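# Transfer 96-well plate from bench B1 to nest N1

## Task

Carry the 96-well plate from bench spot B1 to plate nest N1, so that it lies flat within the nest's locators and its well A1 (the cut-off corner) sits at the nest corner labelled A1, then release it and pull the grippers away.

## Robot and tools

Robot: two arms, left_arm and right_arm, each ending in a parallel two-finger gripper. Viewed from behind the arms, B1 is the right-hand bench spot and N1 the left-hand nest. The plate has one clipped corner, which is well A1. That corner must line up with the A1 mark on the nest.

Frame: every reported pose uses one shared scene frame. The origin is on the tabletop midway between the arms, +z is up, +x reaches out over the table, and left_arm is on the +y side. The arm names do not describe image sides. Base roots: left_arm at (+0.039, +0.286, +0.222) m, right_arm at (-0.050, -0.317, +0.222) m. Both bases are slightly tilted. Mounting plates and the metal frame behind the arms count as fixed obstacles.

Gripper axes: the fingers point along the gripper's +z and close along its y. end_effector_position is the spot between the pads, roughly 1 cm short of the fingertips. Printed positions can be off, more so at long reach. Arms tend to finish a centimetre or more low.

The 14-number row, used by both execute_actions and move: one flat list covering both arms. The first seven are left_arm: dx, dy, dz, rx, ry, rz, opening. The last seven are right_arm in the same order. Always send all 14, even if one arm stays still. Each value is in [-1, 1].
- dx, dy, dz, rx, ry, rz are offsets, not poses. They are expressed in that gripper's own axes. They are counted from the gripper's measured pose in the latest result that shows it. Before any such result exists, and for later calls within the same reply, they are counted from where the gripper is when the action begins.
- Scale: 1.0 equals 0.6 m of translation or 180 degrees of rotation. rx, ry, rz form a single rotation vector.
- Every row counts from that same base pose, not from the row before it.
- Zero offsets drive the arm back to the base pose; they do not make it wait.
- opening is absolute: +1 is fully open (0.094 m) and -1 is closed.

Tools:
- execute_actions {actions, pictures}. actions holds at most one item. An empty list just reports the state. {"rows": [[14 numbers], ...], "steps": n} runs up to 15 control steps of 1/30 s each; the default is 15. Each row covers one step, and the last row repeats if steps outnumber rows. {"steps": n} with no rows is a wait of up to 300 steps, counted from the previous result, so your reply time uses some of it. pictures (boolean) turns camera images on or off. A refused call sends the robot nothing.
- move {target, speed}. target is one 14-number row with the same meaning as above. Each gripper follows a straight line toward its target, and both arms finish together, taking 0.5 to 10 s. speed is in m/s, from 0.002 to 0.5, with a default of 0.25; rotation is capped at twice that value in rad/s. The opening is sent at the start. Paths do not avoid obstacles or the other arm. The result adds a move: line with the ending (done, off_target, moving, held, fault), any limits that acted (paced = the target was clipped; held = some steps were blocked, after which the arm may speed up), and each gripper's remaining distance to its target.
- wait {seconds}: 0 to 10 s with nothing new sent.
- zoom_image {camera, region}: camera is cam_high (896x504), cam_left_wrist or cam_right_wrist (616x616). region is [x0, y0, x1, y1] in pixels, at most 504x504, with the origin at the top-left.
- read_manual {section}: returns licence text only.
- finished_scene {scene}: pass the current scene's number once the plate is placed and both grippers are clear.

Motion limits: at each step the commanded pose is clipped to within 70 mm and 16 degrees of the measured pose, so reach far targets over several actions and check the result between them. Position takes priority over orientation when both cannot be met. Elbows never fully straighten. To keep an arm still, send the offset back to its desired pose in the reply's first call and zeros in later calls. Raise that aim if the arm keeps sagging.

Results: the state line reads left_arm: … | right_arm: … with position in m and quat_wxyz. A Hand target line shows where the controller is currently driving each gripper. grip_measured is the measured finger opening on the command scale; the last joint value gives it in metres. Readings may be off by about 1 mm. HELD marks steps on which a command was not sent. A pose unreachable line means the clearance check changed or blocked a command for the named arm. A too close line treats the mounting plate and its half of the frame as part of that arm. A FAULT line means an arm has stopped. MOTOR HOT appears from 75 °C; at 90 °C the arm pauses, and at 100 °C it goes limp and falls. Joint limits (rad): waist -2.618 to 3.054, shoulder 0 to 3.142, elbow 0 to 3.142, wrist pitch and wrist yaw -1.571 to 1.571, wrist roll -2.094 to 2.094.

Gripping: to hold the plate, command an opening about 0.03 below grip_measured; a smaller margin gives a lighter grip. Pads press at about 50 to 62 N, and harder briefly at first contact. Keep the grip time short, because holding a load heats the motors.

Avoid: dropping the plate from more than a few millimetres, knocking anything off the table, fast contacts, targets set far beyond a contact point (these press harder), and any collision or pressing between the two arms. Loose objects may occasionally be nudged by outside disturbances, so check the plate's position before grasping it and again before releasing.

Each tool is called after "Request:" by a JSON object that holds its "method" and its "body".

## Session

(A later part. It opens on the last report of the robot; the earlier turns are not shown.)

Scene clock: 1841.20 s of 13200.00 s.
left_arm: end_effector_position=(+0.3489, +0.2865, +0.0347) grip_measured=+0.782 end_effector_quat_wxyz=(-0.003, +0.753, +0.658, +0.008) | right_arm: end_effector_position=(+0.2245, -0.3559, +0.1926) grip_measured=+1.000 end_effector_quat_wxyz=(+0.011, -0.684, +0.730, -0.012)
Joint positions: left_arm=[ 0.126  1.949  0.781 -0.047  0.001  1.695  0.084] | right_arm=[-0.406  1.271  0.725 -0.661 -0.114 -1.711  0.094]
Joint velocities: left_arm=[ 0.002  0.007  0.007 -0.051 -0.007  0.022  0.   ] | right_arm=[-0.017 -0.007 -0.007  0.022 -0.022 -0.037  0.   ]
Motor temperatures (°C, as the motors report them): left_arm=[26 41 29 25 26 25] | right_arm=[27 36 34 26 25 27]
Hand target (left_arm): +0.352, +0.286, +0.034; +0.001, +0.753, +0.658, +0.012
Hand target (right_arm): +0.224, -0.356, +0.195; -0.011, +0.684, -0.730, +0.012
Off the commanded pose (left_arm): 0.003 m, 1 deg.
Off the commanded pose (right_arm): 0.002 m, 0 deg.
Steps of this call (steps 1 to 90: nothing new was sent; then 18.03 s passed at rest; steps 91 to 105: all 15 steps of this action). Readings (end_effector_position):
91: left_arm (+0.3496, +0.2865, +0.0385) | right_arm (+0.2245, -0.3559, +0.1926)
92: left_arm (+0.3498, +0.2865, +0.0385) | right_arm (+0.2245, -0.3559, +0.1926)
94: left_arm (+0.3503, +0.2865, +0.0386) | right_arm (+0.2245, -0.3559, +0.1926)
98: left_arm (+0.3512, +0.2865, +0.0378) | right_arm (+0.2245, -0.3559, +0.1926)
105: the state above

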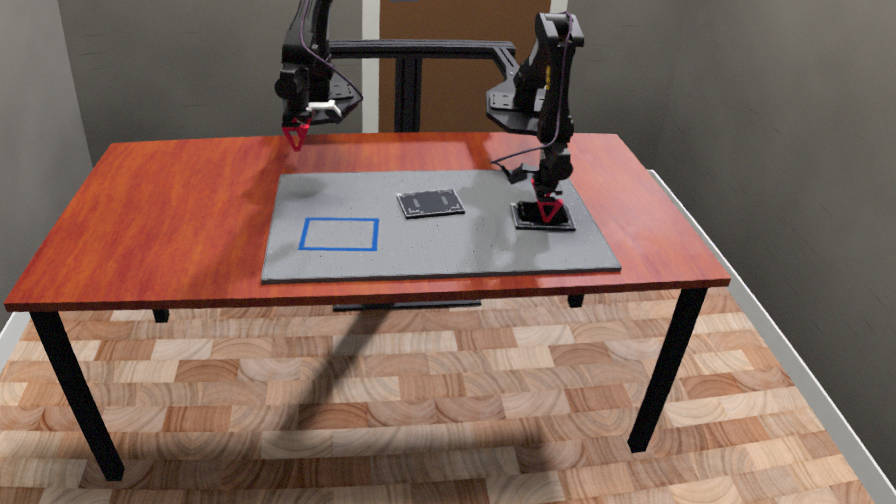

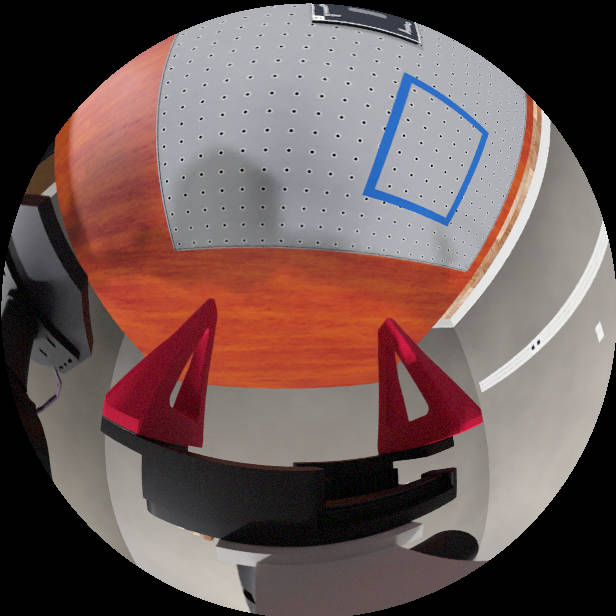

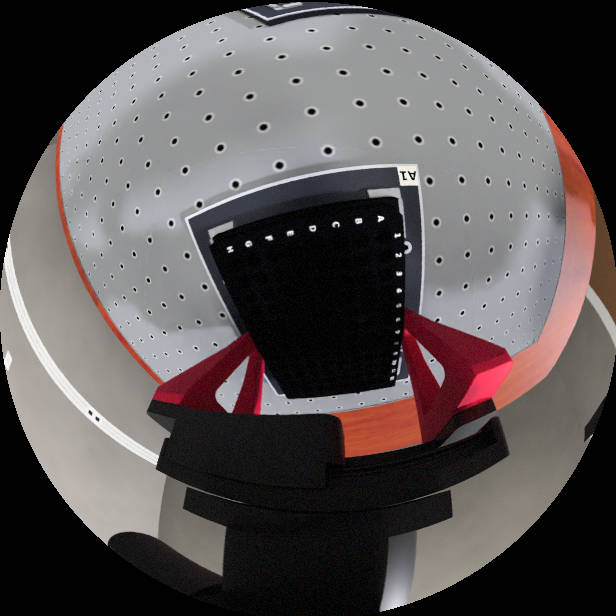

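Request:
{"method": "execute_actions", "body": {"actions": [{"rows": [[0,0.002,0.002,-0.002,0,0,0.74,0,0,-0.004,0,0,0,1],[0,0.002,0.003,-0.002,0,0,0.74,0,0,-0.004,0,0,0,1],[0,0.002,0.004,-0.002,0,0,0.74,0,0,-0.004,0,0,0,1],[0,0.002,0.005,-0.002,0,0,0.74,0,0,-0.004,0,0,0,1],[0,0.002,0.006,-0.002,0,0,0.74,0,0,-0.004,0,0,0,1],[0,0.002,0.007,-0.002,0,0,0.74,0,0,-0.004,0,0,0,1]], "steps": 15}]}}

Scene clock: 1863.33 s of 13200.00 s.
left_arm: end_effector_position=(+0.3492, +0.2874, +0.0324) grip_measured=+0.782 end_effector_quat_wxyz=(-0.004, +0.753, +0.658, +0.011) | right_arm: end_effector_position=(+0.2245, -0.3559, +0.1926) grip_measured=+1.000 end_effector_quat_wxyz=(+0.011, -0.684, +0.730, -0.012)
Joint positions: left_arm=[ 0.126  1.959  0.781 -0.035 -0.004  1.695  0.084] | right_arm=[-0.406  1.271  0.725 -0.661 -0.114 -1.711  0.094]
Joint velocities: left_arm=[-0.012 -0.017 -0.002 -0.022 -0.051 -0.022  0.   ] | right_arm=[-0.007 -0.007 -0.012  0.022  0.022 -0.007  0.   ]
Motor temperatures (°C, as the motors report them): left_arm=[26 40 29 25 26 25] | right_arm=[27 36 34 26 25 27]
Hand target (left_arm): +0.350, +0.286, +0.030; -0.001, +0.753, +0.658, +0.010
Hand target (right_arm): +0.224, -0.356, +0.195; -0.011, +0.684, -0.730, +0.012
Off the commanded pose (left_arm): 0.002 m, 0 deg.
Off the commanded pose (right_arm): 0.002 m, 0 deg.
Steps of this call (steps 1 to 90: nothing new was sent; then 18.63 s passed at rest; steps 91 to 105: all 15 steps of this action). Readings (end_effector_position):
91: left_arm (+0.3493, +0.2866, +0.0347) | right_arm (+0.2245, -0.3559, +0.1926)
92: left_arm (+0.3494, +0.2866, +0.0347) | right_arm (+0.2245, -0.3559, +0.1926)
94: left_arm (+0.3497, +0.2866, +0.0347) | right_arm (+0.2245, -0.3559, +0.1926)
98: left_arm (+0.3491, +0.2870, +0.0328) | right_arm (+0.2245, -0.3559, +0.1926)
105: the state above

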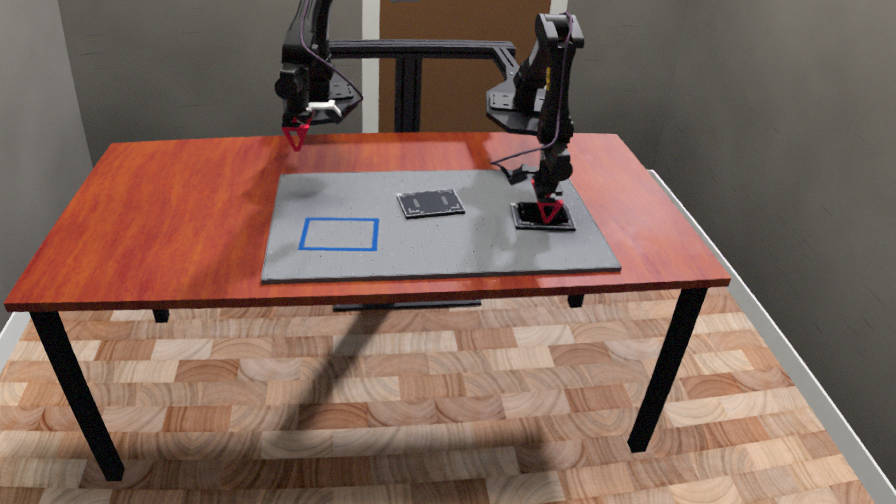

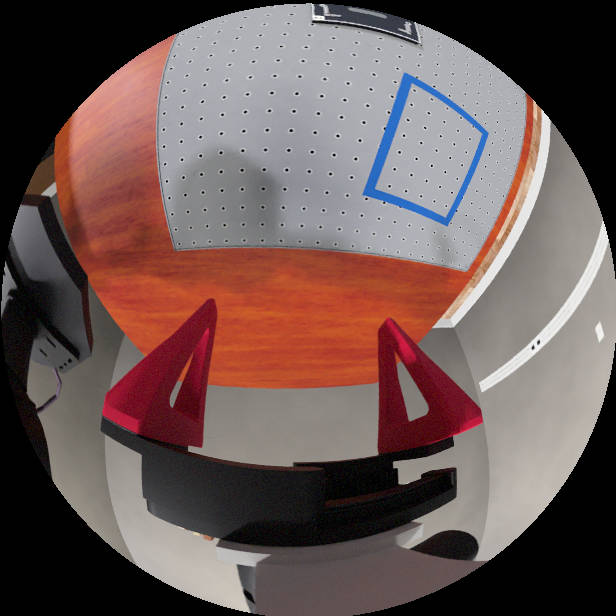

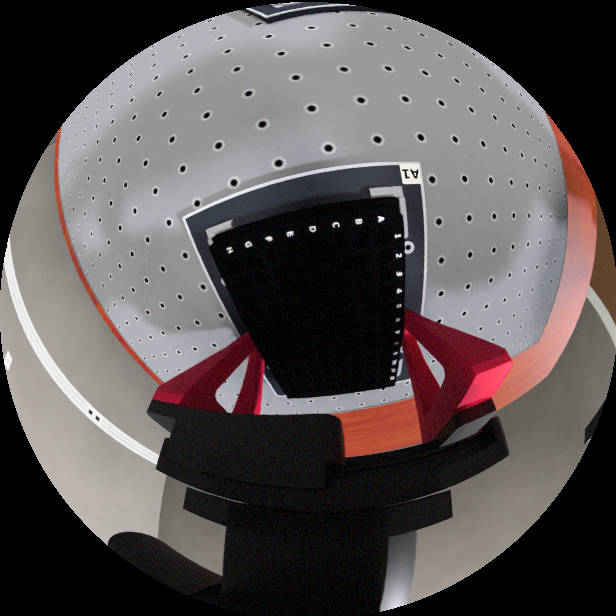

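Request:
{"method": "zoom_image", "body": {"camera": "cam_right_wrist", "region": [180, 150, 440, 280]}}

Request:
{"method": "zoom_image", "body": {"camera": "cam_high", "region": [500, 185, 590, 245]}}

Region (180, 150, 440, 280) of cam_right_wrist's 616x616 image, scaled by 1.938, with more detail than that image has.

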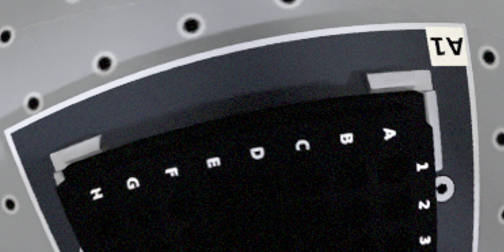

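Region (500, 185, 590, 245) of cam_high's 896x504 image, scaled by 5.600, with more detail than that image has.

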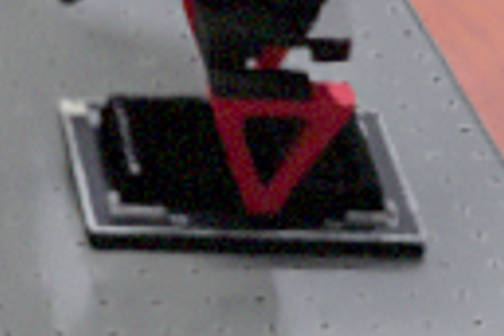

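Request:
{"method": "execute_actions", "body": {"actions": [{"rows": [[0,0,0,0,0,0,0.77,0,0,-0.004,0,0,0,1],[0,0,0,0,0,0,0.78,0,0,-0.004,0,0,0,1],[0,0,0,0,0,0,0.79,0,0,-0.004,0,0,0,1],[0,0,0,0,0,0,0.80,0,0,-0.004,0,0,0,1],[0,0,0,0,0,0,0.81,0,0,-0.004,0,0,0,1],[0,0,0,0,0,0,0.83,0,0,-0.004,0,0,0,1],[0,0,0,0,0,0,0.85,0,0,-0.004,0,0,0,1],[0,0,0,0,0,0,0.88,0,0,-0.004,0,0,0,1],[0,0,0,0,0,0,0.92,0,0,-0.004,0,0,0,1],[0,0,0,0,0,0,0.96,0,0,-0.004,0,0,0,1],[0,0,0,0,0,0,1,0,0,-0.004,0,0,0,1]], "steps": 15}]}}

Request:
{"method": "zoom_image", "body": {"camera": "cam_right_wrist", "region": [180, 150, 440, 280]}}

Scene clock: 1886.60 s of 13200.00 s.
left_arm: end_effector_position=(+0.3492, +0.2877, +0.0324) grip_measured=+1.000 end_effector_quat_wxyz=(-0.005, +0.753, +0.658, +0.011) | right_arm: end_effector_position=(+0.2245, -0.3559, +0.1926) grip_measured=+1.000 end_effector_quat_wxyz=(+0.011, -0.684, +0.730, -0.012)
Joint positions: left_arm=[ 0.126  1.959  0.781 -0.035 -0.005  1.695  0.094] | right_arm=[-0.406  1.271  0.725 -0.661 -0.114 -1.711  0.094]
Joint velocities: left_arm=[ 0.002  0.012  0.002 -0.037 -0.051  0.037  0.   ] | right_arm=[-0.007 -0.022  0.007  0.037  0.037 -0.037  0.   ]
Motor temperatures (°C, as the motors report them): left_arm=[26 40 28 25 26 25] | right_arm=[27 36 34 26 25 27]
Hand target (left_arm): +0.349, +0.287, +0.032; -0.004, +0.753, +0.658, +0.011
Hand target (right_arm): +0.224, -0.356, +0.195; -0.011, +0.684, -0.730, +0.012
Off the commanded pose (left_arm): 0.000 m, 0 deg.
Off the commanded pose (right_arm): 0.002 m, 0 deg.
Steps of this call (steps 1 to 90: nothing new was sent; then 19.77 s passed at rest; steps 91 to 105: all 15 steps of this action). Readings (end_effector_position):
91: left_arm (+0.3492, +0.2875, +0.0324) | right_arm (+0.2245, -0.3559, +0.1926)
92: left_arm (+0.3492, +0.2875, +0.0324) | right_arm (+0.2245, -0.3559, +0.1926)
94: left_arm (+0.3492, +0.2876, +0.0324) | right_arm (+0.2245, -0.3559, +0.1926)
98: left_arm (+0.3492, +0.2877, +0.0324) | right_arm (+0.2245, -0.3559, +0.1926)
105: the state above

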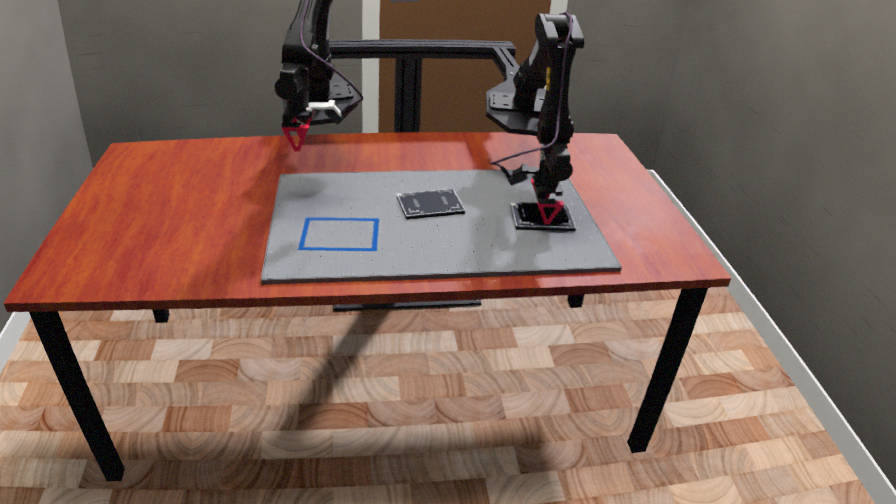

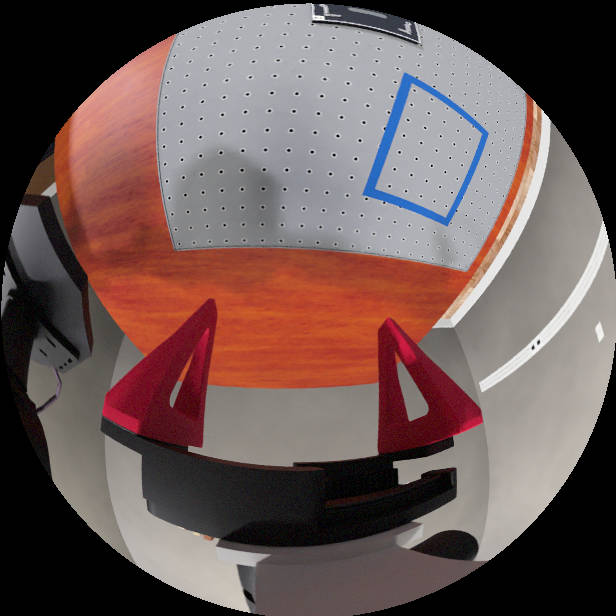

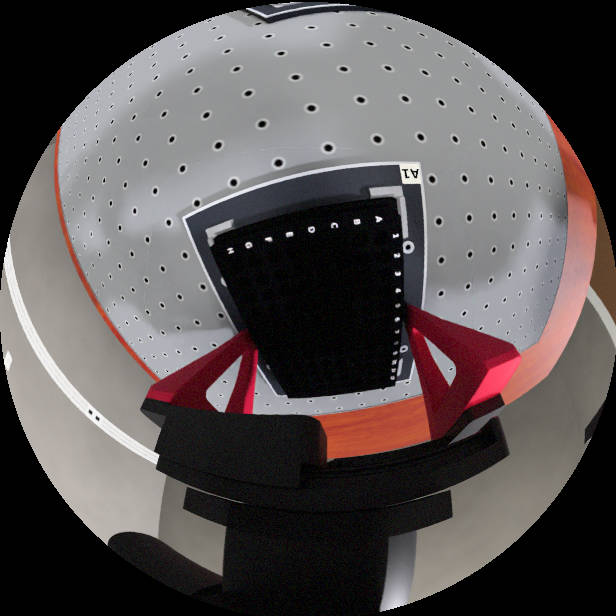

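Region (180, 150, 440, 280) of cam_right_wrist's 616x616 image, scaled by 1.938, with more detail than that image has.

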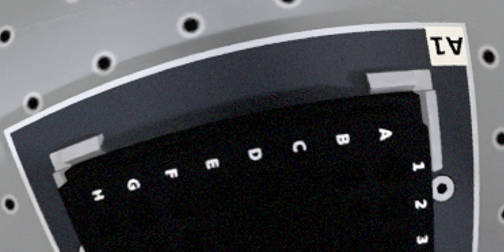

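Released. Lift straight up.

Request:
{"method": "move", "body": {"target": [0,0,-0.14,0,0,0,1,0,0,-0.004,0,0,0,1], "speed": 0.1}}

Scene clock: 1892.33 s of 13200.00 s.
left_arm: end_effector_position=(+0.3518, +0.2863, +0.1117) grip_measured=+1.000 end_effector_quat_wxyz=(-0.003, +0.753, +0.658, +0.013) | right_arm: end_effector_position=(+0.2245, -0.3559, +0.1926) grip_measured=+1.000 end_effector_quat_wxyz=(+0.011, -0.684, +0.730, -0.012)
Joint positions: left_arm=[ 0.126  1.641  0.778 -0.345 -0.005  1.695  0.094] | right_arm=[-0.406  1.271  0.725 -0.661 -0.114 -1.711  0.094]
Joint velocities: left_arm=[ 0.002 -0.002  0.002 -0.022 -0.007 -0.007  0.   ] | right_arm=[-0.002  0.007 -0.007 -0.007  0.037  0.007  0.   ]
Motor temperatures (°C, as the motors report them): left_arm=[26 40 28 25 26 25] | right_arm=[27 36 34 26 25 27]
Hand target (left_arm): +0.349, +0.286, +0.116; -0.005, +0.753, +0.658, +0.011
Hand target (right_arm): +0.224, -0.356, +0.195; -0.011, +0.684, -0.730, +0.012
Off the commanded pose (left_arm): 0.006 m, 0 deg.
Off the commanded pose (right_arm): 0.002 m, 0 deg.
After step 90, 1.30 s passed at rest.
move: done

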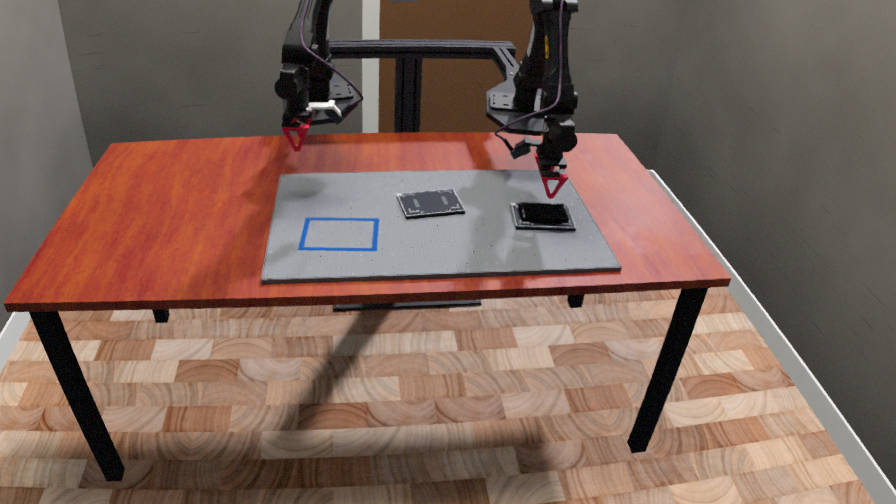

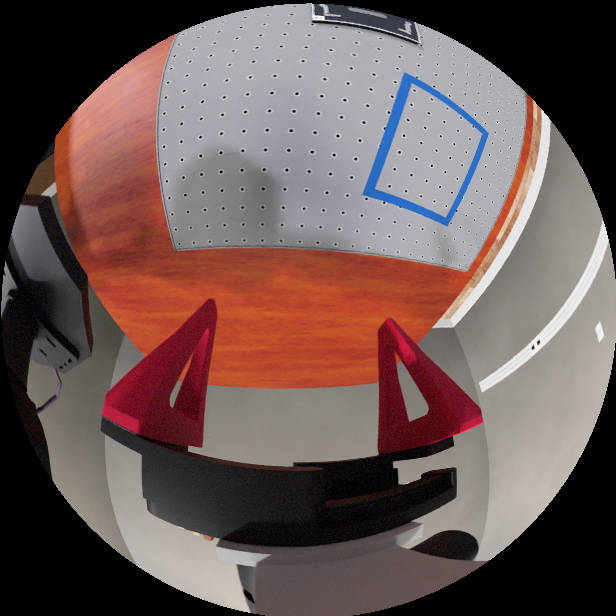

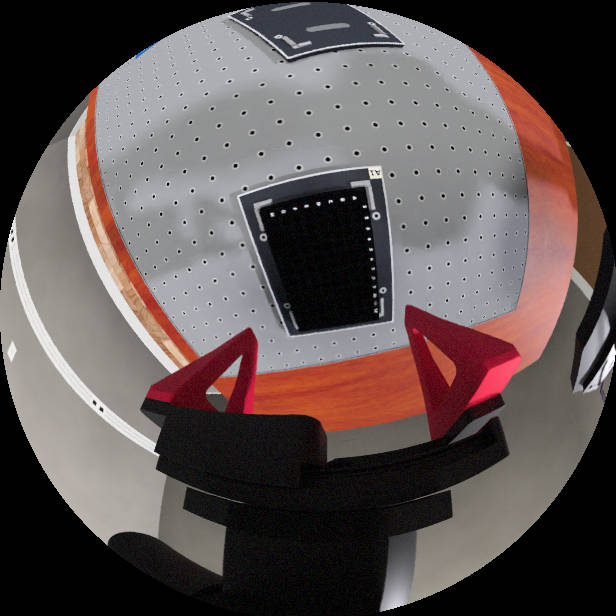

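Request:
{"method": "zoom_image", "body": {"camera": "cam_right_wrist", "region": [225, 155, 415, 345]}}

Request:
{"method": "zoom_image", "body": {"camera": "cam_high", "region": [500, 190, 590, 245]}}

Region (225, 155, 415, 345) of cam_right_wrist's 616x616 image, scaled by 2.653, with more detail than that image has.

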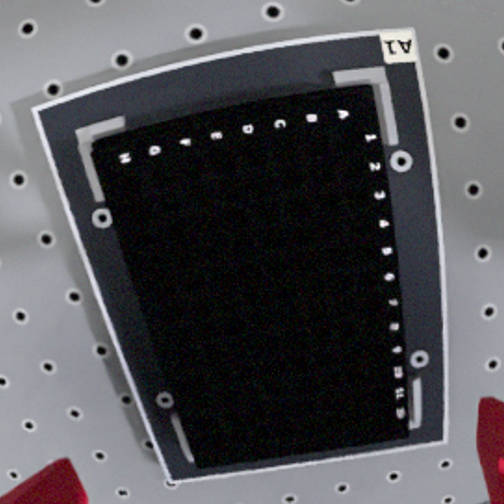

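Region (500, 190, 590, 245) of cam_high's 896x504 image, scaled by 5.600, with more detail than that image has.

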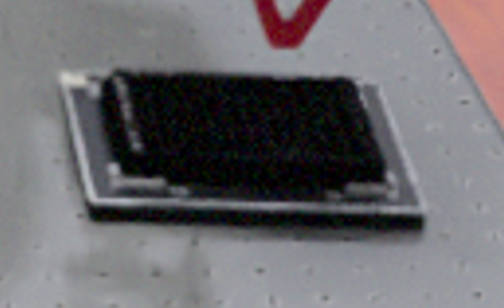

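Request:
{"method": "move", "body": {"target": [0.06,-0.15,-0.12,0,0,0,1,0,0,-0.004,0,0,0,1], "speed": 0.2}}

Scene clock: 1907.57 s of 13200.00 s.
left_arm: end_effector_position=(+0.2724, +0.3345, +0.1814) grip_measured=+1.000 end_effector_quat_wxyz=(-0.006, +0.754, +0.657, +0.020) | right_arm: end_effector_position=(+0.2245, -0.3559, +0.1926) grip_measured=+1.000 end_effector_quat_wxyz=(+0.011, -0.684, +0.730, -0.012)
Joint positions: left_arm=[ 0.392  1.159  0.56  -0.611  0.076  1.944  0.094] | right_arm=[-0.406  1.271  0.725 -0.661 -0.114 -1.711  0.094]
Joint velocities: left_arm=[ 0.007 -0.007 -0.022  0.022  0.081  0.007  0.   ] | right_arm=[-0.002 -0.007 -0.002  0.037  0.037 -0.081  0.   ]
Motor temperatures (°C, as the motors report them): left_arm=[26 40 29 25 26 25] | right_arm=[27 36 34 26 25 27]
Hand target (left_arm): +0.266, +0.332, +0.184; -0.002, +0.753, +0.658, +0.012
Hand target (right_arm): +0.224, -0.356, +0.195; -0.011, +0.684, -0.730, +0.012
Off the commanded pose (left_arm): 0.007 m, 1 deg.
Off the commanded pose (right_arm): 0.002 m, 0 deg.
After step 90, 10.93 s passed at rest.
move: done

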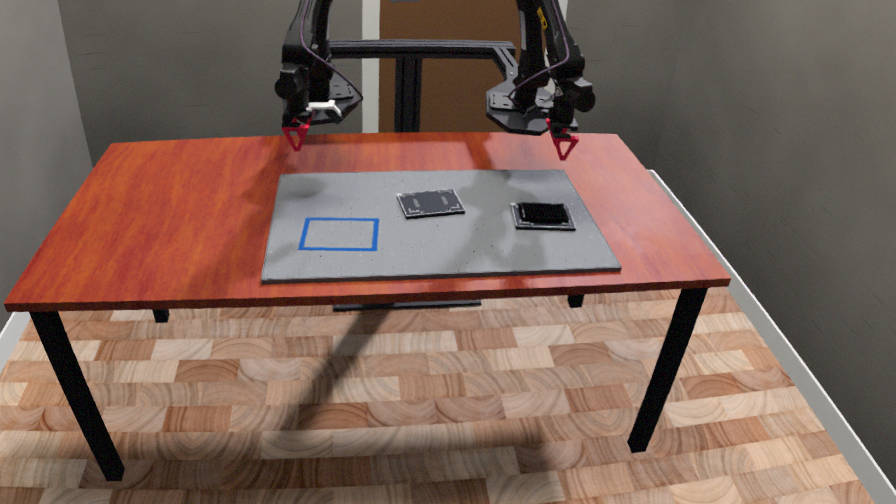

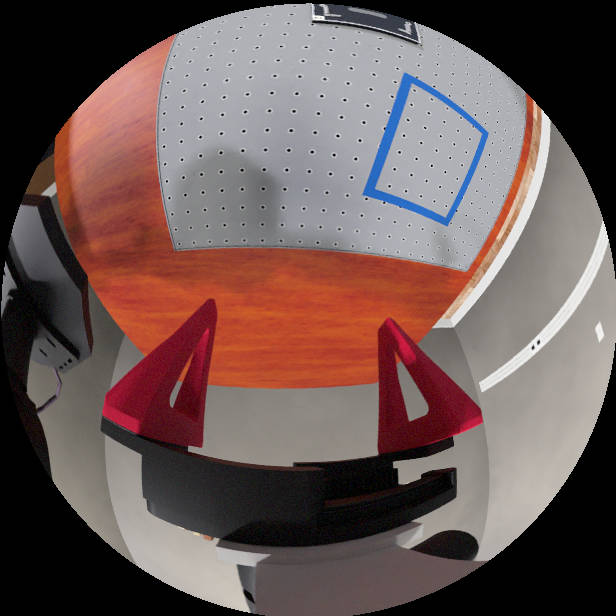

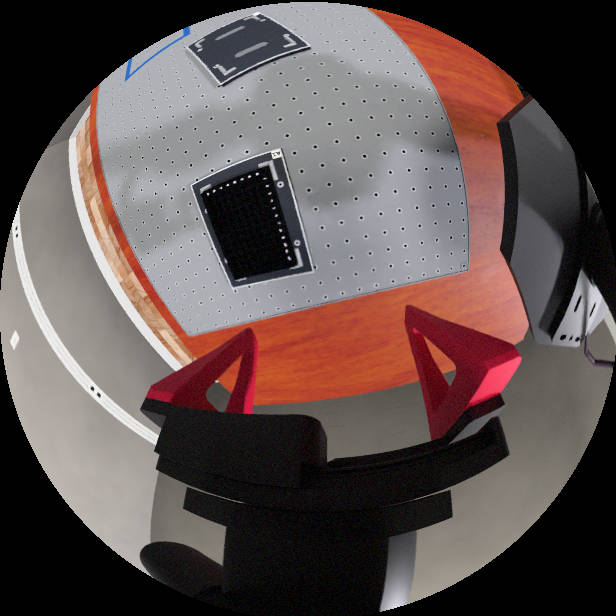

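Request:
{"method": "zoom_image", "body": {"camera": "cam_high", "region": [380, 170, 600, 250]}}

Region (380, 170, 600, 250) of cam_high's 896x504 image, scaled by 2.291, with more detail than that image has; it fills the top 183 rows of this view, and the rest is white.

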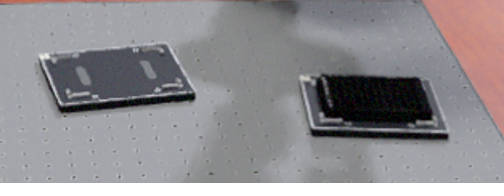

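Request:
{"method": "finished_scene", "body": {"scene": 1}}

The scene is finished: the task was done.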